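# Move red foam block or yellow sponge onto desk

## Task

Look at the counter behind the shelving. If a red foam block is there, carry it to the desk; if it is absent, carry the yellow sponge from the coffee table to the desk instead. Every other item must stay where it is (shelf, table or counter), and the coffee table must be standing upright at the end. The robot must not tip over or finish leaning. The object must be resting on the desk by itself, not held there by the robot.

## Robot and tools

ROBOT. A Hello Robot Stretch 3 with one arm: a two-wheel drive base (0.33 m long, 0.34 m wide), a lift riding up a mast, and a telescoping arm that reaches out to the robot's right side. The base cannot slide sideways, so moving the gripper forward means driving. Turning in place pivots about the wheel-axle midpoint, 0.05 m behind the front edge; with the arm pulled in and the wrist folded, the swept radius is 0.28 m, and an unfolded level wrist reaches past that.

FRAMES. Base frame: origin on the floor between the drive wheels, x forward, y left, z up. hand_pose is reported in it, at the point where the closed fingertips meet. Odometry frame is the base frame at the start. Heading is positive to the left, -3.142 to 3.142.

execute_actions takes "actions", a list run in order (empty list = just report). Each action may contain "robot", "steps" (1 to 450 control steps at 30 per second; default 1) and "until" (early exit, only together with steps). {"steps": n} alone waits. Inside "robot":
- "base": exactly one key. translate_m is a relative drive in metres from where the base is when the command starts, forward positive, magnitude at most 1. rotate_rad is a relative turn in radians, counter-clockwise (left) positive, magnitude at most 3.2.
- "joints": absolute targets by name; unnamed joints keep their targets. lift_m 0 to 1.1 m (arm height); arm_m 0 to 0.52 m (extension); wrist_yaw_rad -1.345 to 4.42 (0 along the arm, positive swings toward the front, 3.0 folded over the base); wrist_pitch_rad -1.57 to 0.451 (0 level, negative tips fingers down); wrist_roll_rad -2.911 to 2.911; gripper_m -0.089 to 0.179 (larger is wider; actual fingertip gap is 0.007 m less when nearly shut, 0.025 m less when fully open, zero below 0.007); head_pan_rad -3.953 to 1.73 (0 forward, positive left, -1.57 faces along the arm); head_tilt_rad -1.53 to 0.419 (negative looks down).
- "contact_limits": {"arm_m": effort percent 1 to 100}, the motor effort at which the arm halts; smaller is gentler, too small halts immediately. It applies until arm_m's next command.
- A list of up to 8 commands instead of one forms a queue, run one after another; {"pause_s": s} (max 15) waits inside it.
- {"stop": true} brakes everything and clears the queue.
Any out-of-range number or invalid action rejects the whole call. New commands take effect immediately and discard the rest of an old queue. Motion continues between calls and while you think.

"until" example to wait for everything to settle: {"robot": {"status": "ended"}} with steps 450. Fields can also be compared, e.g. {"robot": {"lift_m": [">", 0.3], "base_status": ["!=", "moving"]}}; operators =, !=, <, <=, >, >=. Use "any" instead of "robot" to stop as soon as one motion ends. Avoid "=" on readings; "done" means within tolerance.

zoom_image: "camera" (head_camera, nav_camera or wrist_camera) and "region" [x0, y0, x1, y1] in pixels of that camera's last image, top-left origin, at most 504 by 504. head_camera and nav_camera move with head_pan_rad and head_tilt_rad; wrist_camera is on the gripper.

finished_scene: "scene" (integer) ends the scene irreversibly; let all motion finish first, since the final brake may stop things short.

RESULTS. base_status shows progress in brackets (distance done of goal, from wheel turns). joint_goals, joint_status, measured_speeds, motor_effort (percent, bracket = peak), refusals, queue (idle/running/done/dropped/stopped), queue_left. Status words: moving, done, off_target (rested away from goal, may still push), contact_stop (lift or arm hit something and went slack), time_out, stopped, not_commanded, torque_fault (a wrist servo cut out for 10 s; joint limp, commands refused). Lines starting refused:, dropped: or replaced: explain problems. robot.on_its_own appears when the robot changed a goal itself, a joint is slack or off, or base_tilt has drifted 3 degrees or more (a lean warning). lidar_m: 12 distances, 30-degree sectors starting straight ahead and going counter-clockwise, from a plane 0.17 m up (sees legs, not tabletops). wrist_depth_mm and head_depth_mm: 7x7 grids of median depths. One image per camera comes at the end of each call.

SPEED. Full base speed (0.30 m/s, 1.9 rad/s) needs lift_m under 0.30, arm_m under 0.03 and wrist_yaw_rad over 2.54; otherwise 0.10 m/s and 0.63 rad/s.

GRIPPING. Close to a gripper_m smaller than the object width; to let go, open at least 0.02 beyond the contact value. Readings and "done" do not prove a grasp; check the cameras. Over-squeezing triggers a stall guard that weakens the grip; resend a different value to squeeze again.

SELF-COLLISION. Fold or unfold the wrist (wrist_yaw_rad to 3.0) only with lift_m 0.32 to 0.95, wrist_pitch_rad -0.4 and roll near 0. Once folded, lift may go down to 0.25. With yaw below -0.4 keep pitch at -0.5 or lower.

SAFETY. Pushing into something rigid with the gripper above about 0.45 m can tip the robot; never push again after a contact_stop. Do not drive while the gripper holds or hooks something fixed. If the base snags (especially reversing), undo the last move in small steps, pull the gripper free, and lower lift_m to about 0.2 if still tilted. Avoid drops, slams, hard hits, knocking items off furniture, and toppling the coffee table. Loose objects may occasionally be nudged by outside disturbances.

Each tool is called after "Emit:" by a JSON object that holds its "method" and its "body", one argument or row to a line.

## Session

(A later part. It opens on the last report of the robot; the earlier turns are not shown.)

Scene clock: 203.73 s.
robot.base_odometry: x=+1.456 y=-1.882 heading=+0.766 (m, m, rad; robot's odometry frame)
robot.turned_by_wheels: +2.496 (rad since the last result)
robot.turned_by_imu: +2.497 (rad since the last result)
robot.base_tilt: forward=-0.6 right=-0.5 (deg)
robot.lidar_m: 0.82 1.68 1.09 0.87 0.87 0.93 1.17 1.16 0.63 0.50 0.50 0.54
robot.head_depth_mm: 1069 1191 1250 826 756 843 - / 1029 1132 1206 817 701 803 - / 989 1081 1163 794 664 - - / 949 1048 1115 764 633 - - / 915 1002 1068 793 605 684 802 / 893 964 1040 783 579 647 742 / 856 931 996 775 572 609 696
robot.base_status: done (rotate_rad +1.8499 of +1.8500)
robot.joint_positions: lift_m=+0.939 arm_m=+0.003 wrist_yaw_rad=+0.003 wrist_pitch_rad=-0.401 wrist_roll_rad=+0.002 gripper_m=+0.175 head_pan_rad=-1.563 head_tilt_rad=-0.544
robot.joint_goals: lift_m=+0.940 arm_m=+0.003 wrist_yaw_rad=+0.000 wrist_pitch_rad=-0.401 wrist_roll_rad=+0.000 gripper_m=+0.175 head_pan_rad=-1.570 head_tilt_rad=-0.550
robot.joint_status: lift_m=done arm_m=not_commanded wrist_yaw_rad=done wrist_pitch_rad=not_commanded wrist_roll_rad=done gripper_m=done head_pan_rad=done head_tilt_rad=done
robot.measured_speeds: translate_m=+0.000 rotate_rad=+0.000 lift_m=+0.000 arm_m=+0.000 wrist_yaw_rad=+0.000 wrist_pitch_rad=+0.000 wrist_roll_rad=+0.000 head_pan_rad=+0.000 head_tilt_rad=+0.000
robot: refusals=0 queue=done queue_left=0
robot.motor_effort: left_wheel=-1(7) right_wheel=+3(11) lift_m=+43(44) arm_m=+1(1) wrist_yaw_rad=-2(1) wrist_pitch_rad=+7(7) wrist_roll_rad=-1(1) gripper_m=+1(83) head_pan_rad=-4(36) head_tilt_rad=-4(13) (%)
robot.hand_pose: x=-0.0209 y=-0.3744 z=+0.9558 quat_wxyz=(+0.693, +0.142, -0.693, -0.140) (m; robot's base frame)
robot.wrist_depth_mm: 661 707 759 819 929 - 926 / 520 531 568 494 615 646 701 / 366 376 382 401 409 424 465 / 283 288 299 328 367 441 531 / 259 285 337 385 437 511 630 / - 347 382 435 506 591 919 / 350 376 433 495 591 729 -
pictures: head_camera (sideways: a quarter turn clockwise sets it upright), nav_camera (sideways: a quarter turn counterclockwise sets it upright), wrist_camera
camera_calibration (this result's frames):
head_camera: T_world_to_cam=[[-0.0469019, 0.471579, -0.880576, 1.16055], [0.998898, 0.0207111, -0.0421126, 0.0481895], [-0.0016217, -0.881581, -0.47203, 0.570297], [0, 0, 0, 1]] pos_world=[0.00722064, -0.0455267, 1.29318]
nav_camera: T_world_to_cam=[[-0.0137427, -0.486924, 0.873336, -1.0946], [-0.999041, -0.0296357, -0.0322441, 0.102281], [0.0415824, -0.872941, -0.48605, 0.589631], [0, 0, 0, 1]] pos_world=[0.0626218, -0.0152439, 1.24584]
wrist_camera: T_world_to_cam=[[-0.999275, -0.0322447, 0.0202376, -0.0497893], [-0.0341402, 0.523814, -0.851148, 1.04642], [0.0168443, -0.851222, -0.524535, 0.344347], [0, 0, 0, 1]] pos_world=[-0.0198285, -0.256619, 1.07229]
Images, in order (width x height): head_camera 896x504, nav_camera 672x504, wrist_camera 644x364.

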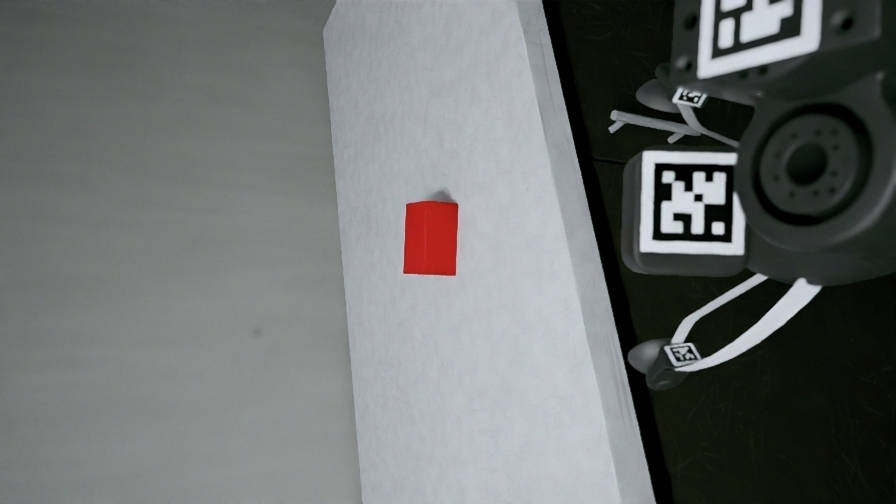

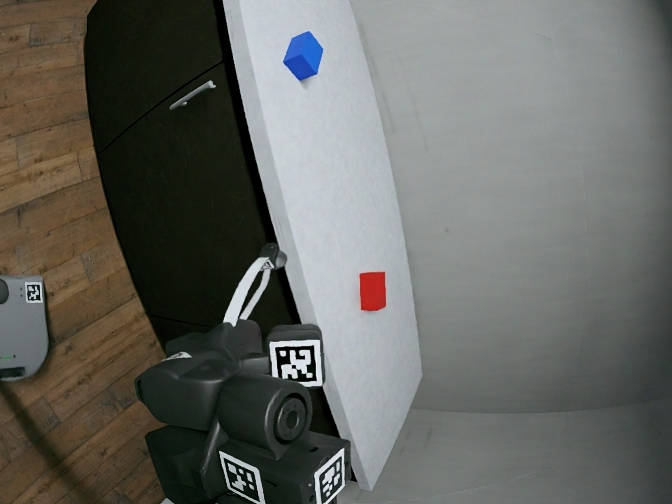

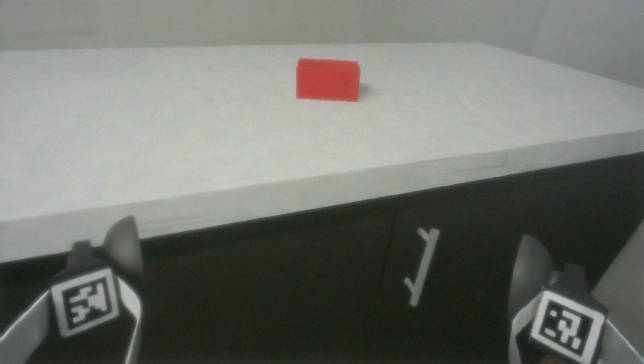

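Emit:
{"method": "execute_actions", "body": {
  "actions": [
    {"robot": {"joints": {"arm_m": 0.405, "lift_m": 0.925}}, "steps": 300, "until": {"robot": {"status": "ended"}}}
  ]
}}

Scene clock: 232.30 s.
robot.base_odometry: x=+1.456 y=-1.882 heading=+0.766 (m, m, rad; robot's odometry frame)
robot.turned_by_wheels: +0.000 (rad since the last result)
robot.turned_by_imu: +0.001 (rad since the last result)
robot.base_tilt: forward=-0.6 right=-0.6 (deg)
robot.lidar_m: 0.82 1.68 1.10 0.87 0.87 0.93 1.17 1.16 0.64 0.51 0.50 0.54
robot.head_depth_mm: 1064 1175 1254 - - 879 1102 / 1029 1128 1227 738 708 833 1011 / 988 1089 1167 730 667 777 927 / 949 1041 1122 761 631 724 856 / 916 1000 1067 788 606 681 794 / 888 966 1040 783 577 644 740 / 860 927 1005 772 573 607 696
robot.base_status: done (rotate_rad +1.8499 of +1.8500)
robot.joint_positions: lift_m=+0.926 arm_m=+0.405 wrist_yaw_rad=+0.001 wrist_pitch_rad=-0.401 wrist_roll_rad=+0.002 gripper_m=+0.175 head_pan_rad=-1.563 head_tilt_rad=-0.544
robot.joint_goals: lift_m=+0.925 arm_m=+0.405 wrist_yaw_rad=+0.000 wrist_pitch_rad=-0.401 wrist_roll_rad=+0.000 gripper_m=+0.175 head_pan_rad=-1.570 head_tilt_rad=-0.550
robot.joint_status: lift_m=done arm_m=done wrist_yaw_rad=done wrist_pitch_rad=not_commanded wrist_roll_rad=done gripper_m=done head_pan_rad=done head_tilt_rad=done
robot.measured_speeds: translate_m=+0.000 rotate_rad=+0.000 lift_m=+0.000 arm_m=+0.000 wrist_yaw_rad=+0.000 wrist_pitch_rad=+0.000 wrist_roll_rad=+0.000 head_pan_rad=+0.000 head_tilt_rad=+0.000
robot: refusals=0 queue=done queue_left=0
robot.motor_effort: left_wheel=-1(1) right_wheel=+4(2) lift_m=+9(42) arm_m=+4(4) wrist_yaw_rad=+0(2) wrist_pitch_rad=+7(7) wrist_roll_rad=-1(1) gripper_m=+0(0) head_pan_rad=-4(3) head_tilt_rad=-5(5) (%)
robot.hand_pose: x=-0.0212 y=-0.7763 z=+0.9424 quat_wxyz=(+0.693, +0.141, -0.693, -0.141) (m; robot's base frame)
robot.wrist_depth_mm: 380 412 442 479 518 584 662 / 411 423 467 501 549 592 686 / 334 337 348 360 374 387 408 / 256 262 267 272 282 287 294 / 211 220 152 154 226 230 235 / - 168 126 128 181 192 200 / 148 149 125 124 153 162 -
pictures: head_camera (sideways: a quarter turn clockwise sets it upright), nav_camera (sideways: a quarter turn counterclockwise sets it upright), wrist_camera
camera_calibration (this result's frames):
head_camera: T_world_to_cam=[[-0.0467884, 0.47159, -0.880576, 1.16055], [0.998903, 0.0204706, -0.0421126, 0.0481894], [-0.00183399, -0.88158, -0.47203, 0.570298], [0, 0, 0, 1]] pos_world=[0.00720968, -0.045527, 1.29318]
nav_camera: T_world_to_cam=[[-0.01386, -0.486921, 0.873336, -1.0946], [-0.999048, -0.0293952, -0.0322441, 0.102281], [0.0413722, -0.872951, -0.48605, 0.589632], [0, 0, 0, 1]] pos_world=[0.0626181, -0.0152575, 1.24584]
wrist_camera: T_world_to_cam=[[-0.999318, -0.030884, 0.0202371, -0.061731], [-0.0334268, 0.523876, -0.851139, 1.24561], [0.0156849, -0.851235, -0.524551, -0.00480642], [0, 0, 0, 1]] pos_world=[-0.0199767, -0.658544, 1.05892]
Images, in order (width x height): head_camera 896x504, nav_camera 672x504, wrist_camera 644x364.

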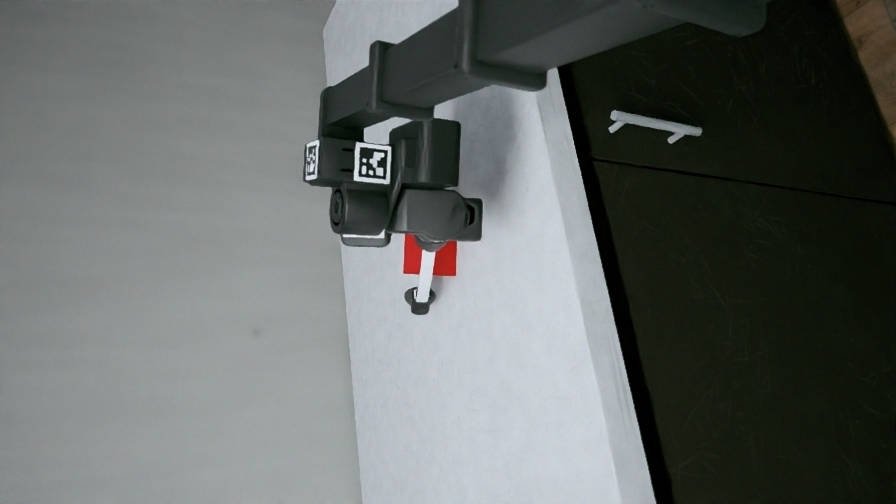

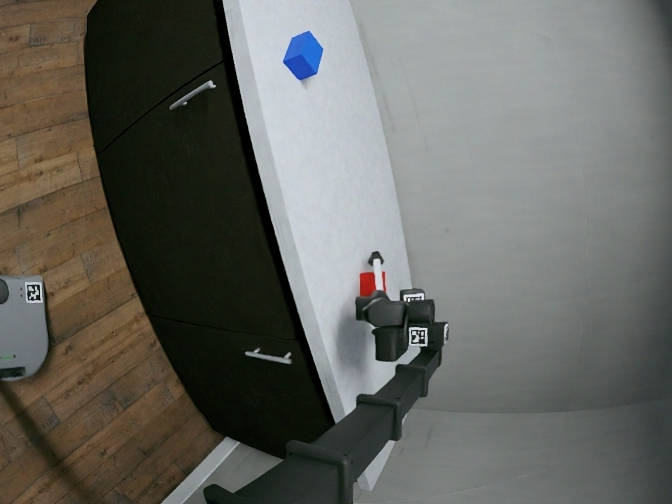

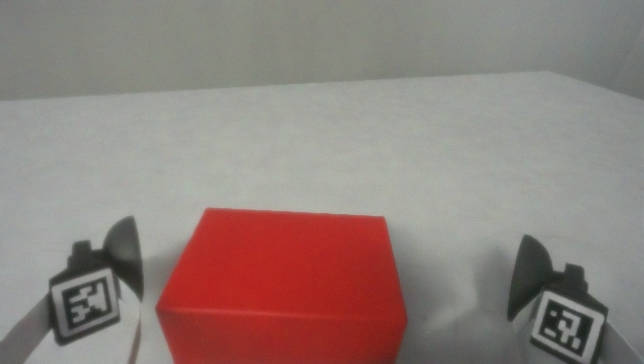

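Emit:
{"method": "execute_actions", "body": {
  "actions": [
    {"robot": [{"base": {"translate_m": 0.015}, "joints": {"lift_m": 0.921}}, {"joints": {"gripper_m": 0.05}}, {"joints": {"lift_m": 0.95}}], "steps": 300, "until": {"robot": {"status": "ended"}}}
  ]
}}

Scene clock: 250.23 s.
robot.base_odometry: x=+1.467 y=-1.872 heading=+0.766 (m, m, rad; robot's odometry frame)
robot.turned_by_wheels: +0.000 (rad since the last result)
robot.turned_by_imu: +0.001 (rad since the last result)
robot.base_tilt: forward=-0.6 right=-0.5 (deg)
robot.lidar_m: 0.81 1.66 1.11 0.88 0.87 0.94 1.19 1.18 0.63 0.50 0.49 0.54
robot.head_depth_mm: 1059 1180 1267 - 755 887 1091 / 1020 1122 1197 773 697 823 992 / 981 1078 1147 732 664 764 911 / 946 1035 1104 755 631 716 840 / 913 996 1069 791 605 672 784 / 881 958 1039 784 577 634 731 / 852 924 996 776 571 599 686
robot.base_status: done (translate_m +0.0150 of +0.0150)
robot.joint_positions: lift_m=+0.949 arm_m=+0.405 wrist_yaw_rad=+0.001 wrist_pitch_rad=-0.402 wrist_roll_rad=+0.002 gripper_m=+0.054 head_pan_rad=-1.563 head_tilt_rad=-0.544
robot.joint_goals: lift_m=+0.950 arm_m=+0.405 wrist_yaw_rad=+0.000 wrist_pitch_rad=-0.402 wrist_roll_rad=+0.000 gripper_m=+0.053 head_pan_rad=-1.570 head_tilt_rad=-0.550
robot.joint_status: lift_m=done arm_m=done wrist_yaw_rad=done wrist_pitch_rad=not_commanded wrist_roll_rad=done gripper_m=done head_pan_rad=done head_tilt_rad=done
robot.measured_speeds: translate_m=+0.000 rotate_rad=+0.000 lift_m=+0.000 arm_m=+0.000 wrist_yaw_rad=+0.000 wrist_pitch_rad=+0.000 wrist_roll_rad=+0.000 head_pan_rad=+0.000 head_tilt_rad=+0.000
robot: refusals=0 queue=done queue_left=0
robot.motor_effort: left_wheel=-2(2) right_wheel=+2(8) lift_m=+42(44) arm_m=+4(4) wrist_yaw_rad=-1(0) wrist_pitch_rad=+7(7) wrist_roll_rad=-1(1) gripper_m=-21(95) head_pan_rad=-3(2) head_tilt_rad=-5(5) (%)
robot.hand_pose: x=-0.0212 y=-0.7761 z=+0.9655 quat_wxyz=(+0.692, +0.142, -0.693, -0.141) (m; robot's base frame)
robot.wrist_depth_mm: 381 402 439 474 527 566 650 / 401 433 474 512 577 595 723 / 379 387 406 414 430 446 463 / 294 306 310 319 326 333 344 / 244 250 158 154 165 269 271 / 205 213 123 125 127 226 224 / 180 175 123 122 122 179 191
pictures: head_camera (sideways: a quarter turn clockwise sets it upright), nav_camera (sideways: a quarter turn counterclockwise sets it upright), wrist_camera
camera_calibration (this result's frames):
head_camera: T_world_to_cam=[[-0.0467883, 0.47159, -0.880576, 1.16055], [0.998903, 0.0204703, -0.0421126, 0.0481894], [-0.0018342, -0.88158, -0.47203, 0.570298], [0, 0, 0, 1]] pos_world=[0.00720967, -0.045527, 1.29318]
nav_camera: T_world_to_cam=[[-0.0138601, -0.486921, 0.873336, -1.0946], [-0.999048, -0.0293949, -0.0322441, 0.102281], [0.0413719, -0.872951, -0.48605, 0.589632], [0, 0, 0, 1]] pos_world=[0.0626181, -0.0152575, 1.24584]
wrist_camera: T_world_to_cam=[[-0.999318, -0.0309089, 0.0202024, -0.0621801], [-0.0334287, 0.524874, -0.850524, 1.26539], [0.015685, -0.850619, -0.525549, 0.00887399], [0, 0, 0, 1]] pos_world=[-0.0199766, -0.658542, 1.08216]
Images, in order (width x height): head_camera 896x504, nav_camera 672x504, wrist_camera 644x364.

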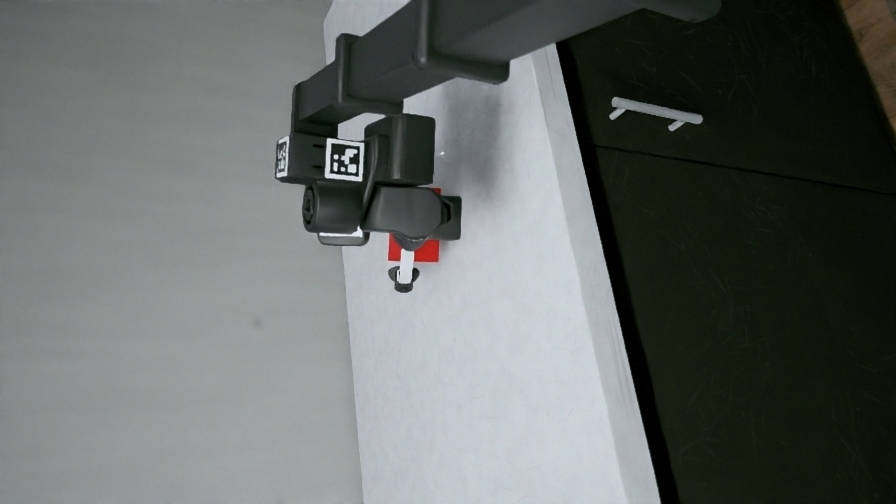

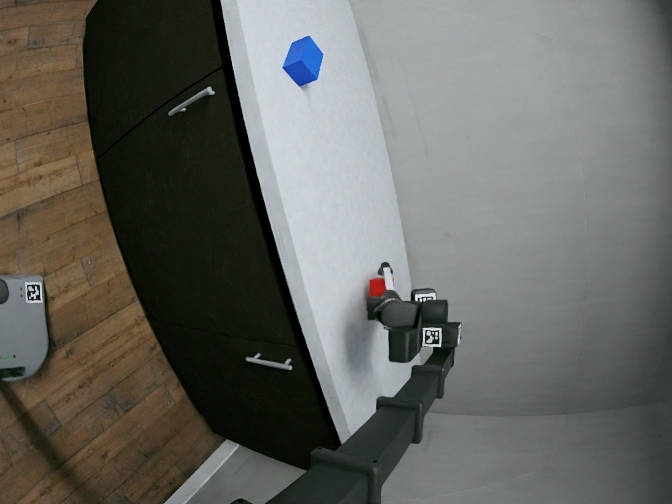

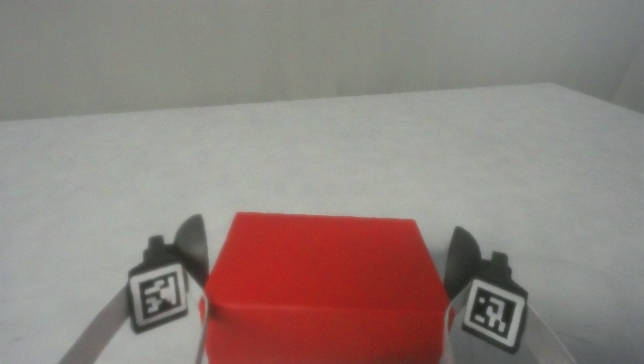

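Emit:
{"method": "execute_actions", "body": {
  "actions": [
    {"robot": {"joints": {"arm_m": 0.0, "wrist_yaw_rad": 2.62, "head_pan_rad": 0.0, "head_tilt_rad": -0.7}}, "steps": 300, "until": {"robot": {"arm_m": ["<", 0.28]}}},
    {"robot": [{"base": {"rotate_rad": 0.731}}, {"base": {"translate_m": 1.0}}], "steps": 300, "until": {"robot": {"arm_m": ["<", 0.2], "queue_left": ["=", 0]}}},
    {"robot": {"joints": {"lift_m": 0.285}}, "steps": 450, "until": {"robot": {"status": "ended"}}}
  ]
}}

Scene clock: 362.93 s.
robot.base_odometry: x=+1.467 y=-1.872 heading=+1.497 (m, m, rad; robot's odometry frame)
robot.turned_by_wheels: +0.731 (rad since the last result)
robot.turned_by_imu: +0.735 (rad since the last result)
robot.base_tilt: forward=-0.6 right=-0.5 (deg)
robot.lidar_m: 1.56 0.97 0.87 0.87 1.05 1.18 0.89 0.55 0.49 0.50 0.60 1.66
robot.head_depth_mm: 1323 1463 1618 1845 1689 1394 1196 / 2081 1546 1705 1929 1698 1399 1189 / 2225 2450 2718 2047 1672 1389 1188 / 2332 2566 2741 2112 1665 1383 1179 / 2408 2630 2720 2062 1662 1377 1172 / 1379 1497 1641 1800 1651 1366 1165 / 1181 1257 1358 1479 1553 1358 1162
robot.base_status: done (rotate_rad +0.7309 of +0.7310)
robot.joint_positions: lift_m=+0.286 arm_m=+0.003 wrist_yaw_rad=+2.618 wrist_pitch_rad=-0.403 wrist_roll_rad=+0.002 gripper_m=+0.057 head_pan_rad=-0.007 head_tilt_rad=-0.691
robot.joint_goals: lift_m=+0.285 arm_m=+0.000 wrist_yaw_rad=+2.620 wrist_pitch_rad=-0.403 wrist_roll_rad=+0.000 gripper_m=+0.056 head_pan_rad=+0.000 head_tilt_rad=-0.700
robot.joint_status: lift_m=done arm_m=done wrist_yaw_rad=done wrist_pitch_rad=not_commanded wrist_roll_rad=done gripper_m=done head_pan_rad=done head_tilt_rad=done
robot.measured_speeds: translate_m=+0.000 rotate_rad=+0.000 lift_m=+0.000 arm_m=+0.000 wrist_yaw_rad=+0.000 wrist_pitch_rad=+0.000 wrist_roll_rad=+0.000 head_pan_rad=+0.000 head_tilt_rad=+0.000
robot: refusals=0 queue=done queue_left=0
robot.on_its_own: gripper_m is held at +0.056, not at your +0.050, by its stall guard, which is not easing now
robot.motor_effort: left_wheel=-1(5) right_wheel=+3(9) lift_m=+10(43) arm_m=-2(1) wrist_yaw_rad=+2(3) wrist_pitch_rad=+8(8) wrist_roll_rad=-1(1) gripper_m=-20(21) head_pan_rad=+3(37) head_tilt_rad=-6(24) (%)
robot.hand_pose: x=+0.0920 y=+0.0479 z=+0.3018 quat_wxyz=(+0.316, +0.706, -0.043, +0.632) (m; robot's base frame)
robot.wrist_depth_mm: 762 786 825 821 849 874 939 / 849 855 892 896 942 997 - / 848 917 917 946 - - - / 744 755 752 793 790 786 844 / 592 613 159 154 166 660 675 / 503 511 123 125 127 551 539 / - - 122 122 122 433 465
pictures: head_camera (sideways: a quarter turn clockwise sets it upright), nav_camera (sideways: a quarter turn counterclockwise sets it upright), wrist_camera
camera_calibration (this result's frames):
head_camera: T_world_to_cam=[[-0.596706, -0.0389886, -0.801512, 1.06081], [-0.0118727, 0.999139, -0.0397629, 0.0512883], [0.802372, -0.0142107, -0.596655, 0.727537], [0, 0, 0, 1]] pos_world=[0.0498464, 0.000454231, 1.28638]
nav_camera: T_world_to_cam=[[0.609918, -0.0218696, 0.792163, -0.992567], [0.00975161, -0.999336, -0.0350972, 0.0998353], [0.792405, 0.0291313, -0.6093, 0.745403], [0, 0, 0, 1]] pos_world=[0.0137498, 0.0563475, 1.24395]
wrist_camera: T_world_to_cam=[[0.880054, -0.474444, 0.0202009, -0.0618], [-0.234798, -0.471719, -0.849912, 0.338252], [0.412765, 0.743226, -0.526537, 0.246721], [0, 0, 0, 1]] pos_world=[0.0319706, -0.05313, 0.418641]
Images, in order (width x height): head_camera 896x504, nav_camera 672x504, wrist_camera 644x364.

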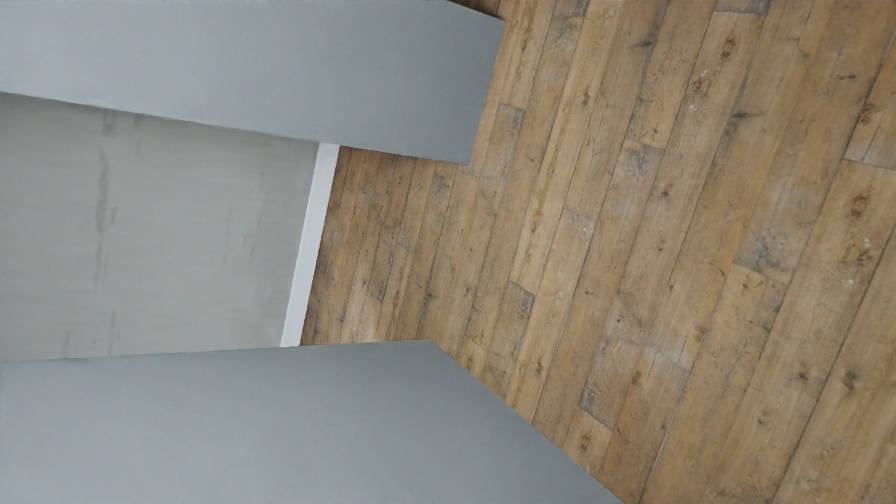

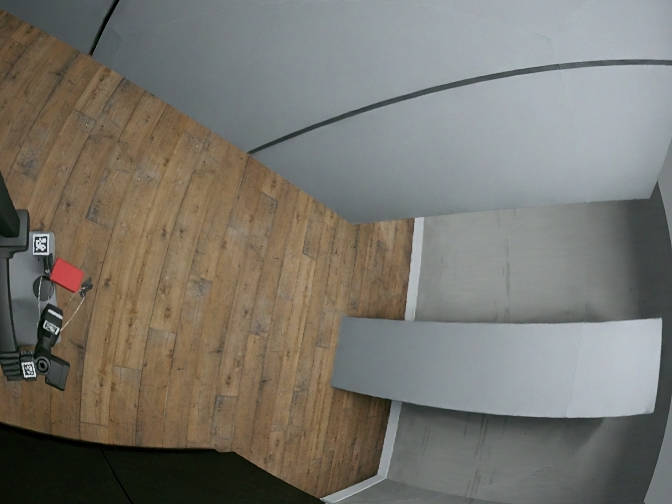

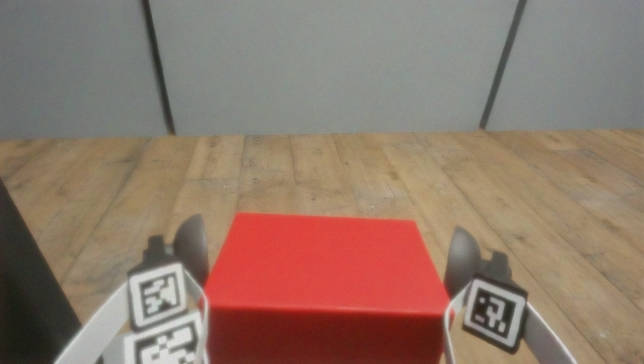

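Emit:
{"method": "execute_actions", "body": {
  "actions": [
    {"robot": {"base": {"translate_m": 1.0}, "joints": {"head_tilt_rad": -0.9}}, "steps": 300, "until": {"robot": {"status": "ended"}}}
  ]
}}

Scene clock: 378.70 s.
robot.base_odometry: x=+1.541 y=-0.875 heading=+1.497 (m, m, rad; robot's odometry frame)
robot.turned_by_wheels: +0.000 (rad since the last result)
robot.turned_by_imu: +0.001 (rad since the last result)
robot.base_tilt: forward=-0.6 right=-0.6 (deg)
robot.lidar_m: 1.66 0.61 0.55 0.55 0.66 1.25 1.48 0.91 0.82 1.41 0.81 0.73
robot.head_depth_mm: 1366 1537 1670 933 1098 1268 1117 / 1418 1613 1870 1705 1326 1266 1112 / 1457 1685 1912 1717 1445 1251 1109 / 1526 1755 1969 1693 1436 1255 1108 / 1591 1847 2026 1684 1431 1243 1104 / 1652 1915 2034 1631 1364 1245 1097 / 1704 1892 914 1009 1130 1204 1095
robot.base_status: done (translate_m +1.0000 of +1.0000)
robot.joint_positions: lift_m=+0.286 arm_m=+0.003 wrist_yaw_rad=+2.618 wrist_pitch_rad=-0.403 wrist_roll_rad=+0.002 gripper_m=+0.057 head_pan_rad=-0.007 head_tilt_rad=-0.890
robot.joint_goals: lift_m=+0.285 arm_m=+0.000 wrist_yaw_rad=+2.620 wrist_pitch_rad=-0.403 wrist_roll_rad=+0.000 gripper_m=+0.056 head_pan_rad=+0.000 head_tilt_rad=-0.900
robot.joint_status: lift_m=done arm_m=done wrist_yaw_rad=done wrist_pitch_rad=not_commanded wrist_roll_rad=done gripper_m=done head_pan_rad=done head_tilt_rad=done
robot.measured_speeds: translate_m=+0.000 rotate_rad=+0.000 lift_m=+0.000 arm_m=+0.000 wrist_yaw_rad=+0.000 wrist_pitch_rad=+0.000 wrist_roll_rad=+0.000 head_pan_rad=+0.000 head_tilt_rad=+0.000
robot: refusals=0 queue=done queue_left=0
robot.on_its_own: gripper_m is held at +0.056, not at your +0.050, by its stall guard, which is not easing now
robot.motor_effort: left_wheel=-1(6) right_wheel=+2(9) lift_m=+9(9) arm_m=-1(1) wrist_yaw_rad=+1(1) wrist_pitch_rad=+8(8) wrist_roll_rad=-1(1) gripper_m=-19(20) head_pan_rad=+3(3) head_tilt_rad=-7(30) (%)
robot.hand_pose: x=+0.0919 y=+0.0479 z=+0.3018 quat_wxyz=(+0.316, +0.706, -0.043, +0.632) (m; robot's base frame)
robot.wrist_depth_mm: 491 503 529 528 566 585 614 / 521 553 563 578 610 616 - / 559 589 622 632 676 700 - / 637 638 678 709 733 746 845 / 589 615 160 154 166 653 665 / 506 524 123 125 127 555 553 / - - 122 122 122 438 472
pictures: head_camera (sideways: a quarter turn clockwise sets it upright), nav_camera (sideways: a quarter turn counterclockwise sets it upright), wrist_camera
camera_calibration (this result's frames):
head_camera: T_world_to_cam=[[-0.742929, -0.0380589, -0.668287, 0.88807], [-0.0194703, 0.999189, -0.0352587, 0.0454609], [0.669087, -0.0131829, -0.743067, 0.91879], [0, 0, 0, 1]] pos_world=[0.0459081, 0.000487282, 1.27781]
nav_camera: T_world_to_cam=[[0.75404, -0.0227829, 0.656434, -0.816554], [0.00264135, -0.999285, -0.0377164, 0.103279], [0.656824, 0.0301735, -0.75344, 0.933709], [0, 0, 0, 1]] pos_world=[0.00215954, 0.0564285, 1.2434]
wrist_camera: T_world_to_cam=[[0.880165, -0.474237, 0.0201981, -0.0617659], [-0.234726, -0.471839, -0.849866, 0.338216], [0.412568, 0.743282, -0.526612, 0.246757], [0, 0, 0, 1]] pos_world=[0.0319483, -0.0531181, 0.418631]
Images, in order (width x height): head_camera 896x504, nav_camera 672x504, wrist_camera 644x364.

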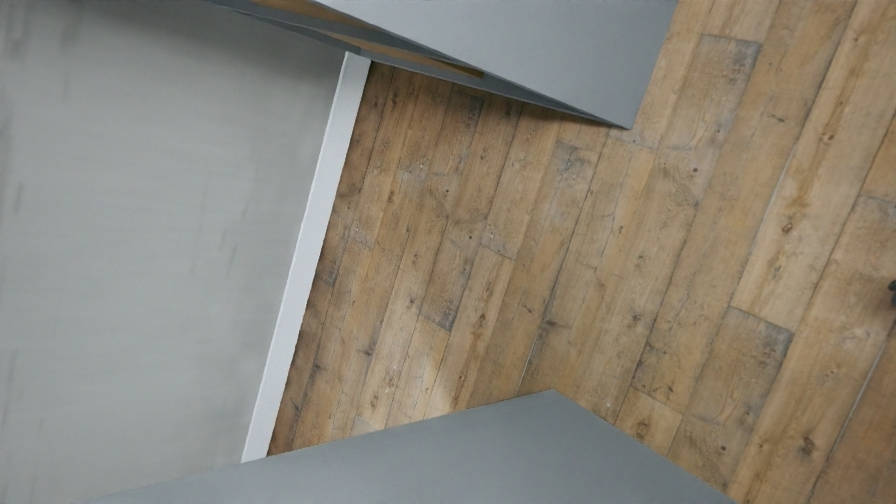

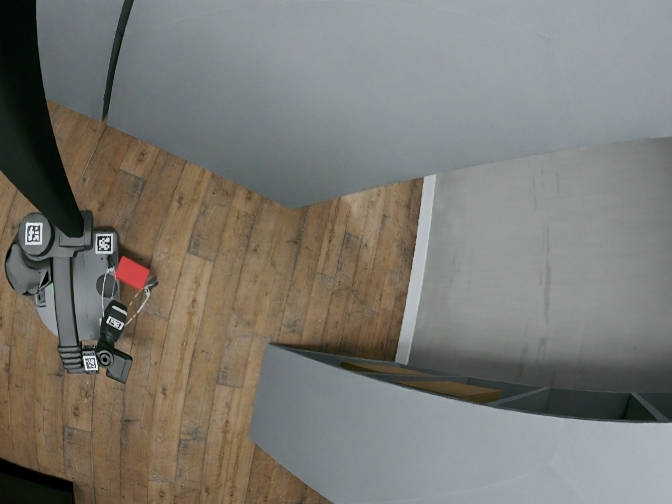

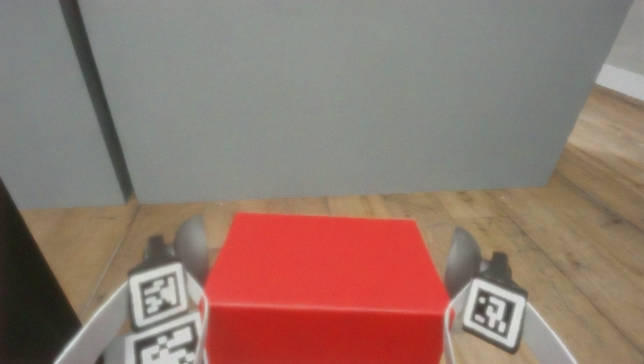

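Emit:
{"method": "execute_actions", "body": {
  "actions": [
    {"robot": {"base": {"rotate_rad": 0.045}}, "steps": 100, "until": {"robot": {"status": "ended"}}},
    {"robot": {"base": {"translate_m": 1.0}}, "steps": 300, "until": {"robot": {"translate_m": [">", 0.4]}}},
    {"robot": [{"base": {"translate_m": 0.895}}, {"base": {"rotate_rad": 1.539}, "joints": {"head_tilt_rad": -0.7}}], "steps": 300, "until": {"robot": {"status": "ended"}}}
  ]
}}

Scene clock: 423.30 s.
robot.base_odometry: x=+1.579 y=+0.425 heading=+3.081 (m, m, rad; robot's odometry frame)
robot.turned_by_wheels: +1.584 (rad since the last result)
robot.turned_by_imu: +1.578 (rad since the last result)
robot.base_tilt: forward=-0.6 right=-0.4 (deg)
robot.lidar_m: 2.36 0.58 0.53 2.35 0.78 0.55 0.55 0.50 0.44 0.45 0.53 1.00
robot.head_depth_mm: 2325 2503 2500 2123 1683 1394 1187 / 2401 2578 2586 2107 1662 1390 1185 / 2482 2705 2606 2080 1665 1384 1172 / 2561 2528 2685 2077 1652 1374 1171 / 2659 3029 2743 2075 1637 1362 1168 / 2704 3142 2763 2030 1629 1358 1161 / 2846 3205 2706 2020 1537 1066 1118
robot.base_status: done (rotate_rad +1.5389 of +1.5390)
robot.joint_positions: lift_m=+0.286 arm_m=+0.003 wrist_yaw_rad=+2.618 wrist_pitch_rad=-0.403 wrist_roll_rad=+0.002 gripper_m=+0.057 head_pan_rad=-0.007 head_tilt_rad=-0.705
robot.joint_goals: lift_m=+0.285 arm_m=+0.000 wrist_yaw_rad=+2.620 wrist_pitch_rad=-0.403 wrist_roll_rad=+0.000 gripper_m=+0.056 head_pan_rad=+0.000 head_tilt_rad=-0.700
robot.joint_status: lift_m=done arm_m=done wrist_yaw_rad=done wrist_pitch_rad=not_commanded wrist_roll_rad=done gripper_m=done head_pan_rad=done head_tilt_rad=done
robot.measured_speeds: translate_m=+0.000 rotate_rad=+0.000 lift_m=+0.000 arm_m=+0.000 wrist_yaw_rad=+0.000 wrist_pitch_rad=+0.000 wrist_roll_rad=+0.000 head_pan_rad=+0.000 head_tilt_rad=+0.000
robot: refusals=0 queue=done queue_left=0
robot.on_its_own: gripper_m is held at +0.056, not at your +0.050, by its stall guard, which is not easing now
robot.motor_effort: left_wheel=-1(8) right_wheel=+2(13) lift_m=+9(9) arm_m=-2(2) wrist_yaw_rad=+1(2) wrist_pitch_rad=+8(8) wrist_roll_rad=+0(1) gripper_m=-21(20) head_pan_rad=+3(3) head_tilt_rad=+2(24) (%)
robot.hand_pose: x=+0.0919 y=+0.0479 z=+0.3018 quat_wxyz=(+0.316, +0.706, -0.043, +0.632) (m; robot's base frame)
robot.wrist_depth_mm: - - - 519 532 551 - / - - - 549 579 602 - / 939 945 973 617 644 672 - / 735 735 766 688 700 750 819 / 594 605 159 155 166 647 658 / 508 515 123 124 128 546 543 / - - 122 122 122 443 474
pictures: head_camera (sideways: a quarter turn clockwise sets it upright), nav_camera (sideways: a quarter turn counterclockwise sets it upright), wrist_camera
camera_calibration (this result's frames):
head_camera: T_world_to_cam=[[-0.607214, -0.0390868, -0.793577, 1.05053], [-0.0126789, 0.999139, -0.0395102, 0.0509635], [0.794437, -0.0139294, -0.607186, 0.741286], [0, 0, 0, 1]] pos_world=[0.0496379, 0.000468052, 1.28579]
nav_camera: T_world_to_cam=[[0.620318, -0.0217667, 0.784048, -0.982052], [0.00957083, -0.99933, -0.0353156, 0.10012], [0.784292, 0.0294109, -0.619695, 0.758975], [0, 0, 0, 1]] pos_world=[0.012969, 0.0563549, 1.24384]
wrist_camera: T_world_to_cam=[[0.880198, -0.474177, 0.0202007, -0.0617585], [-0.23471, -0.471889, -0.849842, 0.338198], [0.412508, 0.743288, -0.52665, 0.246775], [0, 0, 0, 1]] pos_world=[0.0319417, -0.0531173, 0.418626]
Images, in order (width x height): head_camera 896x504, nav_camera 672x504, wrist_camera 644x364.

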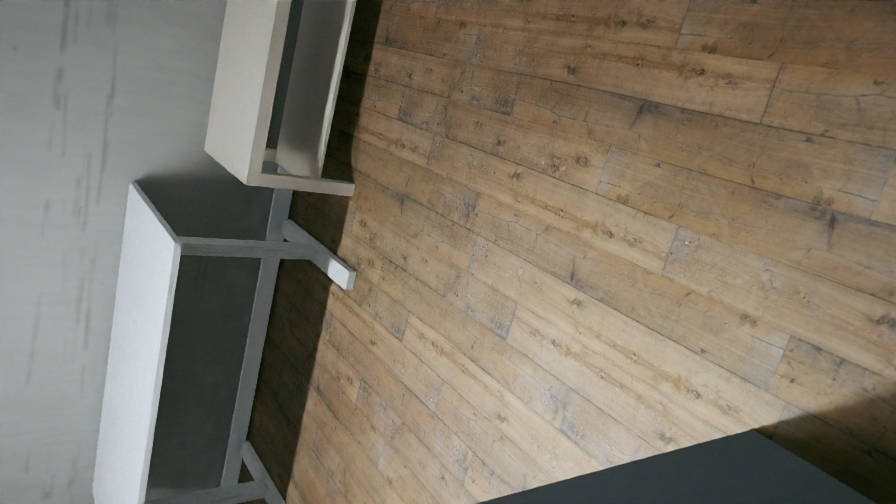

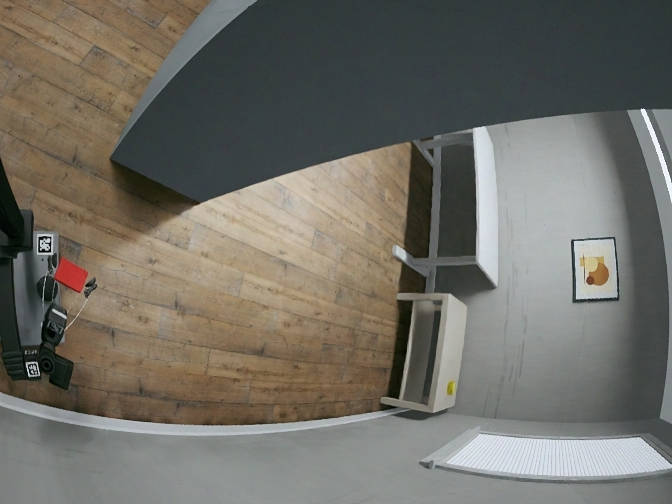

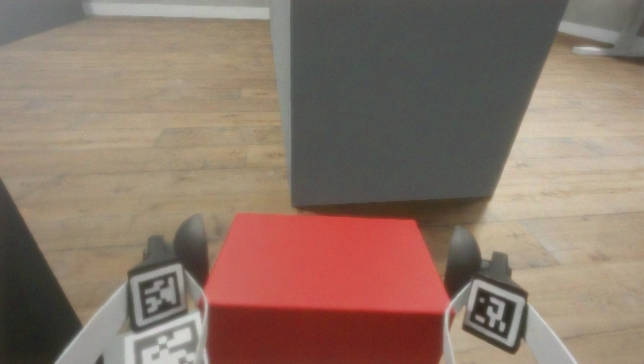

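Emit:
{"method": "execute_actions", "body": {
  "actions": [
    {"robot": [{"base": {"translate_m": 0.8}}, {"base": {"rotate_rad": 0.312}}], "steps": 300, "until": {"robot": {"status": "ended"}}},
    {"robot": {"base": {"translate_m": 1.0}}, "steps": 300, "until": {"robot": {"translate_m": [">", 0.6]}}},
    {"robot": {"base": {"translate_m": 0.71}, "joints": {"lift_m": 0.79, "head_pan_rad": -0.5, "head_tilt_rad": -0.9}}, "steps": 450, "until": {"robot": {"status": "ended"}}}
  ]
}}

Scene clock: 459.90 s.
robot.base_odometry: x=-0.490 y=+0.148 heading=-2.891 (m, m, rad; robot's odometry frame)
robot.turned_by_wheels: +0.312 (rad since the last result)
robot.turned_by_imu: +0.314 (rad since the last result)
robot.base_tilt: forward=-0.6 right=-0.5 (deg)
robot.lidar_m: 1.16 1.24 2.28 1.67 1.31 1.29 1.37 1.48 1.42 0.69 0.66 1.08
robot.head_depth_mm: 885 1010 924 755 640 1196 1141 / 901 1034 915 750 639 1219 1112 / 919 1039 911 746 634 1213 1108 / 937 1053 905 743 632 1226 1109 / 950 1062 897 740 626 1246 1103 / 966 1074 891 737 638 1243 1114 / 986 1084 886 733 648 1238 1097
robot.base_status: done (translate_m +0.7100 of +0.7100)
robot.joint_positions: lift_m=+0.789 arm_m=+0.003 wrist_yaw_rad=+2.618 wrist_pitch_rad=-0.403 wrist_roll_rad=+0.002 gripper_m=+0.057 head_pan_rad=-0.493 head_tilt_rad=-0.889
robot.joint_goals: lift_m=+0.790 arm_m=+0.000 wrist_yaw_rad=+2.620 wrist_pitch_rad=-0.403 wrist_roll_rad=+0.000 gripper_m=+0.056 head_pan_rad=-0.500 head_tilt_rad=-0.900
robot.joint_status: lift_m=done arm_m=done wrist_yaw_rad=done wrist_pitch_rad=not_commanded wrist_roll_rad=done gripper_m=done head_pan_rad=done head_tilt_rad=done
robot.measured_speeds: translate_m=+0.000 rotate_rad=+0.000 lift_m=+0.000 arm_m=+0.000 wrist_yaw_rad=+0.000 wrist_pitch_rad=+0.000 wrist_roll_rad=+0.000 head_pan_rad=+0.000 head_tilt_rad=+0.000
robot: refusals=0 queue=done queue_left=0
robot.on_its_own: gripper_m is held at +0.056, not at your +0.050, by its stall guard, which is not easing now
robot.motor_effort: left_wheel=-1(6) right_wheel=+2(10) lift_m=+43(45) arm_m=-1(2) wrist_yaw_rad=+2(2) wrist_pitch_rad=+8(8) wrist_roll_rad=-1(0) gripper_m=-19(20) head_pan_rad=-3(33) head_tilt_rad=-7(27) (%)
robot.hand_pose: x=+0.0919 y=+0.0479 z=+0.8051 quat_wxyz=(+0.316, +0.706, -0.043, +0.632) (m; robot's base frame)
robot.wrist_depth_mm: - - - - - - - / - - - - - 865 841 / - - - - - - 543 / - - - - - - 408 / - - 159 155 166 - 349 / - - 123 125 127 - - / - 942 123 121 122 937 -
pictures: head_camera (sideways: a quarter turn clockwise sets it upright), nav_camera (sideways: a quarter turn counterclockwise sets it upright), wrist_camera
camera_calibration (this result's frames):
head_camera: T_world_to_cam=[[-0.674246, 0.313369, -0.668725, 0.888221], [0.449769, 0.892448, -0.0352742, 0.0426188], [0.585748, -0.324555, -0.742673, 0.918785], [0, 0, 0, 1]] pos_world=[0.0415336, -0.0181799, 1.27784]
nav_camera: T_world_to_cam=[[0.655641, -0.372354, 0.656878, -0.816532], [-0.464654, -0.884689, -0.0377108, 0.106122], [0.595174, -0.280496, -0.753054, 0.933582], [0, 0, 0, 1]] pos_world=[0.0290181, 0.0517124, 1.2434]
wrist_camera: T_world_to_cam=[[0.880234, -0.474111, 0.0201952, -0.071908], [-0.234768, -0.472065, -0.849729, 0.765865], [0.412399, 0.743219, -0.526833, 0.512033], [0, 0, 0, 1]] pos_world=[0.0319343, -0.0531073, 0.921985]
Images, in order (width x height): head_camera 896x504, nav_camera 672x504, wrist_camera 644x364.

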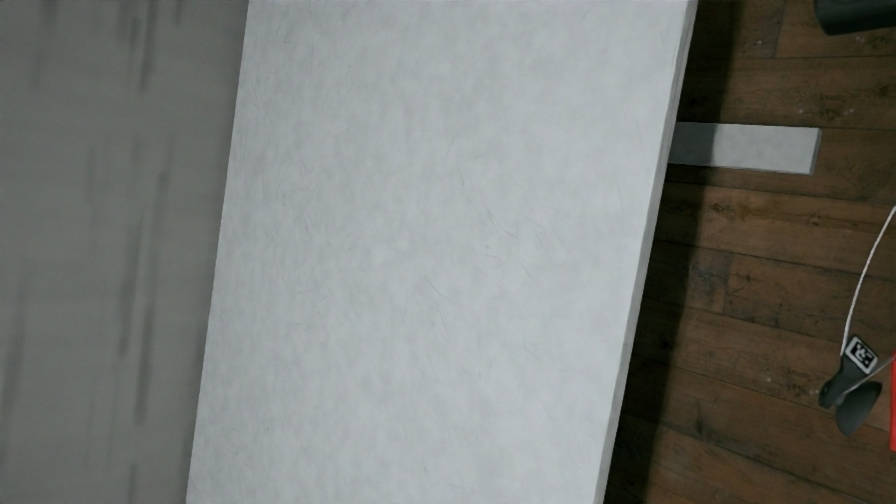

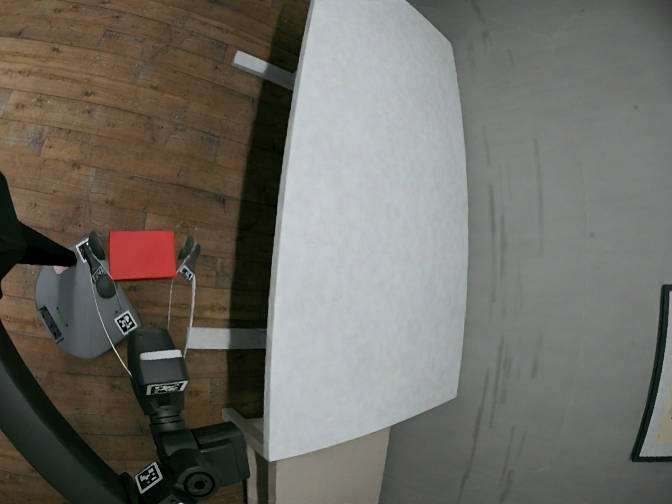

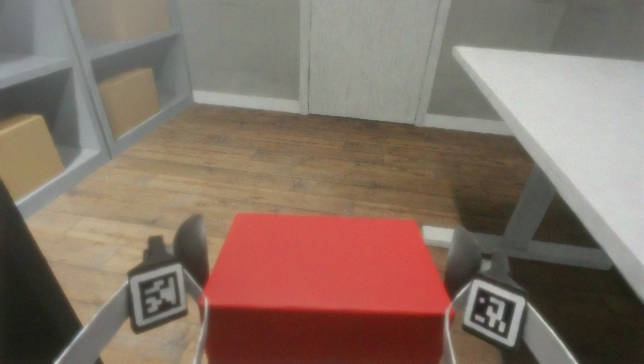

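Emit:
{"method": "execute_actions", "body": {
  "actions": [
    {"robot": {"base": {"translate_m": 0.25}, "joints": {"wrist_yaw_rad": 1.2, "lift_m": 0.775}}, "steps": 300, "until": {"robot": {"status": "ended"}}}
  ]
}}

Scene clock: 477.57 s.
robot.base_odometry: x=-0.732 y=+0.086 heading=-2.891 (m, m, rad; robot's odometry frame)
robot.turned_by_wheels: +0.000 (rad since the last result)
robot.turned_by_imu: +0.001 (rad since the last result)
robot.base_tilt: forward=-0.6 right=-0.5 (deg)
robot.lidar_m: 0.94 1.01 2.14 1.90 1.49 1.49 1.60 1.64 1.51 0.69 0.53 0.88
robot.head_depth_mm: 713 814 898 757 640 555 - / 725 835 908 754 637 497 480 / 737 849 908 747 633 520 488 / 752 869 903 743 631 548 485 / 767 887 897 738 630 546 483 / 779 907 892 735 625 544 489 / 796 932 886 732 624 542 495
robot.base_status: done (translate_m +0.2500 of +0.2500)
robot.joint_positions: lift_m=+0.776 arm_m=+0.003 wrist_yaw_rad=+1.203 wrist_pitch_rad=-0.403 wrist_roll_rad=+0.002 gripper_m=+0.057 head_pan_rad=-0.493 head_tilt_rad=-0.889
robot.joint_goals: lift_m=+0.775 arm_m=+0.000 wrist_yaw_rad=+1.200 wrist_pitch_rad=-0.403 wrist_roll_rad=+0.000 gripper_m=+0.056 head_pan_rad=-0.500 head_tilt_rad=-0.900
robot.joint_status: lift_m=done arm_m=done wrist_yaw_rad=done wrist_pitch_rad=not_commanded wrist_roll_rad=done gripper_m=done head_pan_rad=done head_tilt_rad=done
robot.measured_speeds: translate_m=+0.000 rotate_rad=+0.000 lift_m=+0.000 arm_m=+0.000 wrist_yaw_rad=+0.000 wrist_pitch_rad=+0.000 wrist_roll_rad=+0.000 head_pan_rad=+0.000 head_tilt_rad=+0.000
robot: refusals=0 queue=done queue_left=0
robot.on_its_own: gripper_m is held at +0.056, not at your +0.050, by its stall guard, which is not easing now
robot.motor_effort: left_wheel=-1(3) right_wheel=+2(7) lift_m=+9(44) arm_m=-2(1) wrist_yaw_rad=-2(1) wrist_pitch_rad=+8(8) wrist_roll_rad=-1(1) gripper_m=-20(19) head_pan_rad=-3(3) head_tilt_rad=-8(7) (%)
robot.hand_pose: x=+0.1896 y=-0.2295 z=+0.7918 quat_wxyz=(+0.651, +0.509, -0.491, +0.275) (m; robot's base frame)
robot.wrist_depth_mm: 866 812 736 672 618 586 548 / 594 616 638 680 640 622 591 / 424 433 443 454 474 494 514 / 326 335 340 351 354 365 371 / 266 277 159 154 165 295 299 / 225 234 123 125 127 249 247 / 198 193 123 122 122 199 212
pictures: head_camera (sideways: a quarter turn clockwise sets it upright), nav_camera (sideways: a quarter turn counterclockwise sets it upright), wrist_camera
camera_calibration (this result's frames):
head_camera: T_world_to_cam=[[-0.674247, 0.31337, -0.668723, 0.888219], [0.449768, 0.892448, -0.0352741, 0.0426187], [0.585747, -0.324554, -0.742674, 0.918787], [0, 0, 0, 1]] pos_world=[0.0415336, -0.0181799, 1.27784]
nav_camera: T_world_to_cam=[[0.655642, -0.372354, 0.656876, -0.816531], [-0.464654, -0.884689, -0.0377108, 0.106122], [0.595173, -0.280495, -0.753055, 0.933584], [0, 0, 0, 1]] pos_world=[0.029018, 0.0517124, 1.2434]
wrist_camera: T_world_to_cam=[[-0.331823, -0.943125, 0.0202101, -0.166969], [-0.502833, 0.158705, -0.849689, 0.842066], [0.798156, -0.292108, -0.526896, 0.360099], [0, 0, 0, 1]] pos_world=[0.0805996, -0.185925, 0.908604]
Images, in order (width x height): head_camera 896x504, nav_camera 672x504, wrist_camera 644x364.

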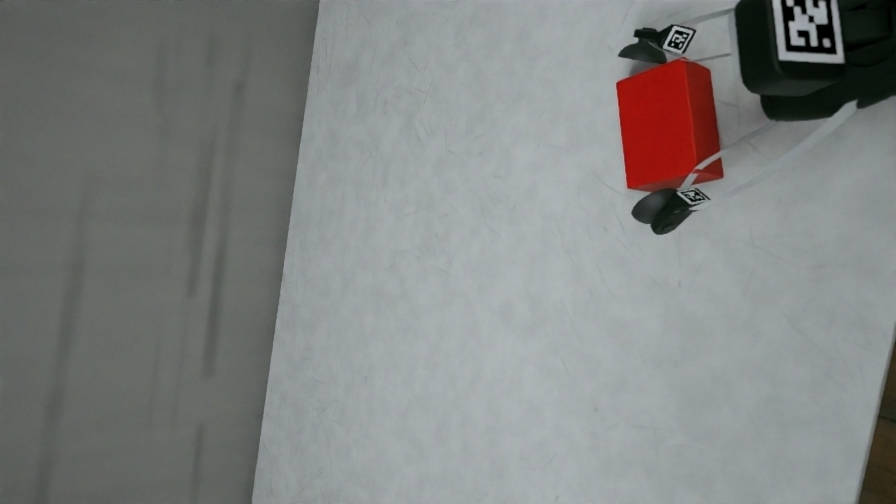

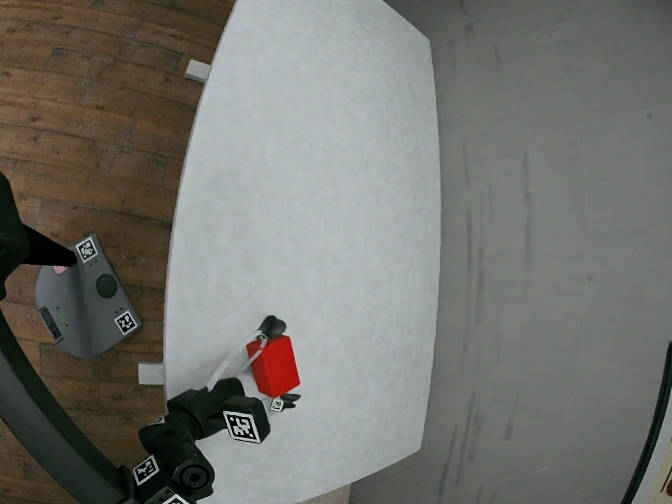

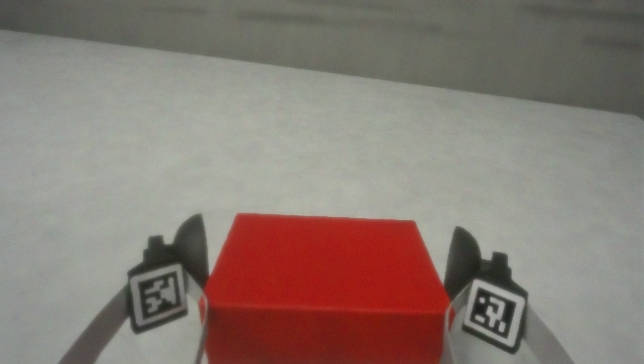

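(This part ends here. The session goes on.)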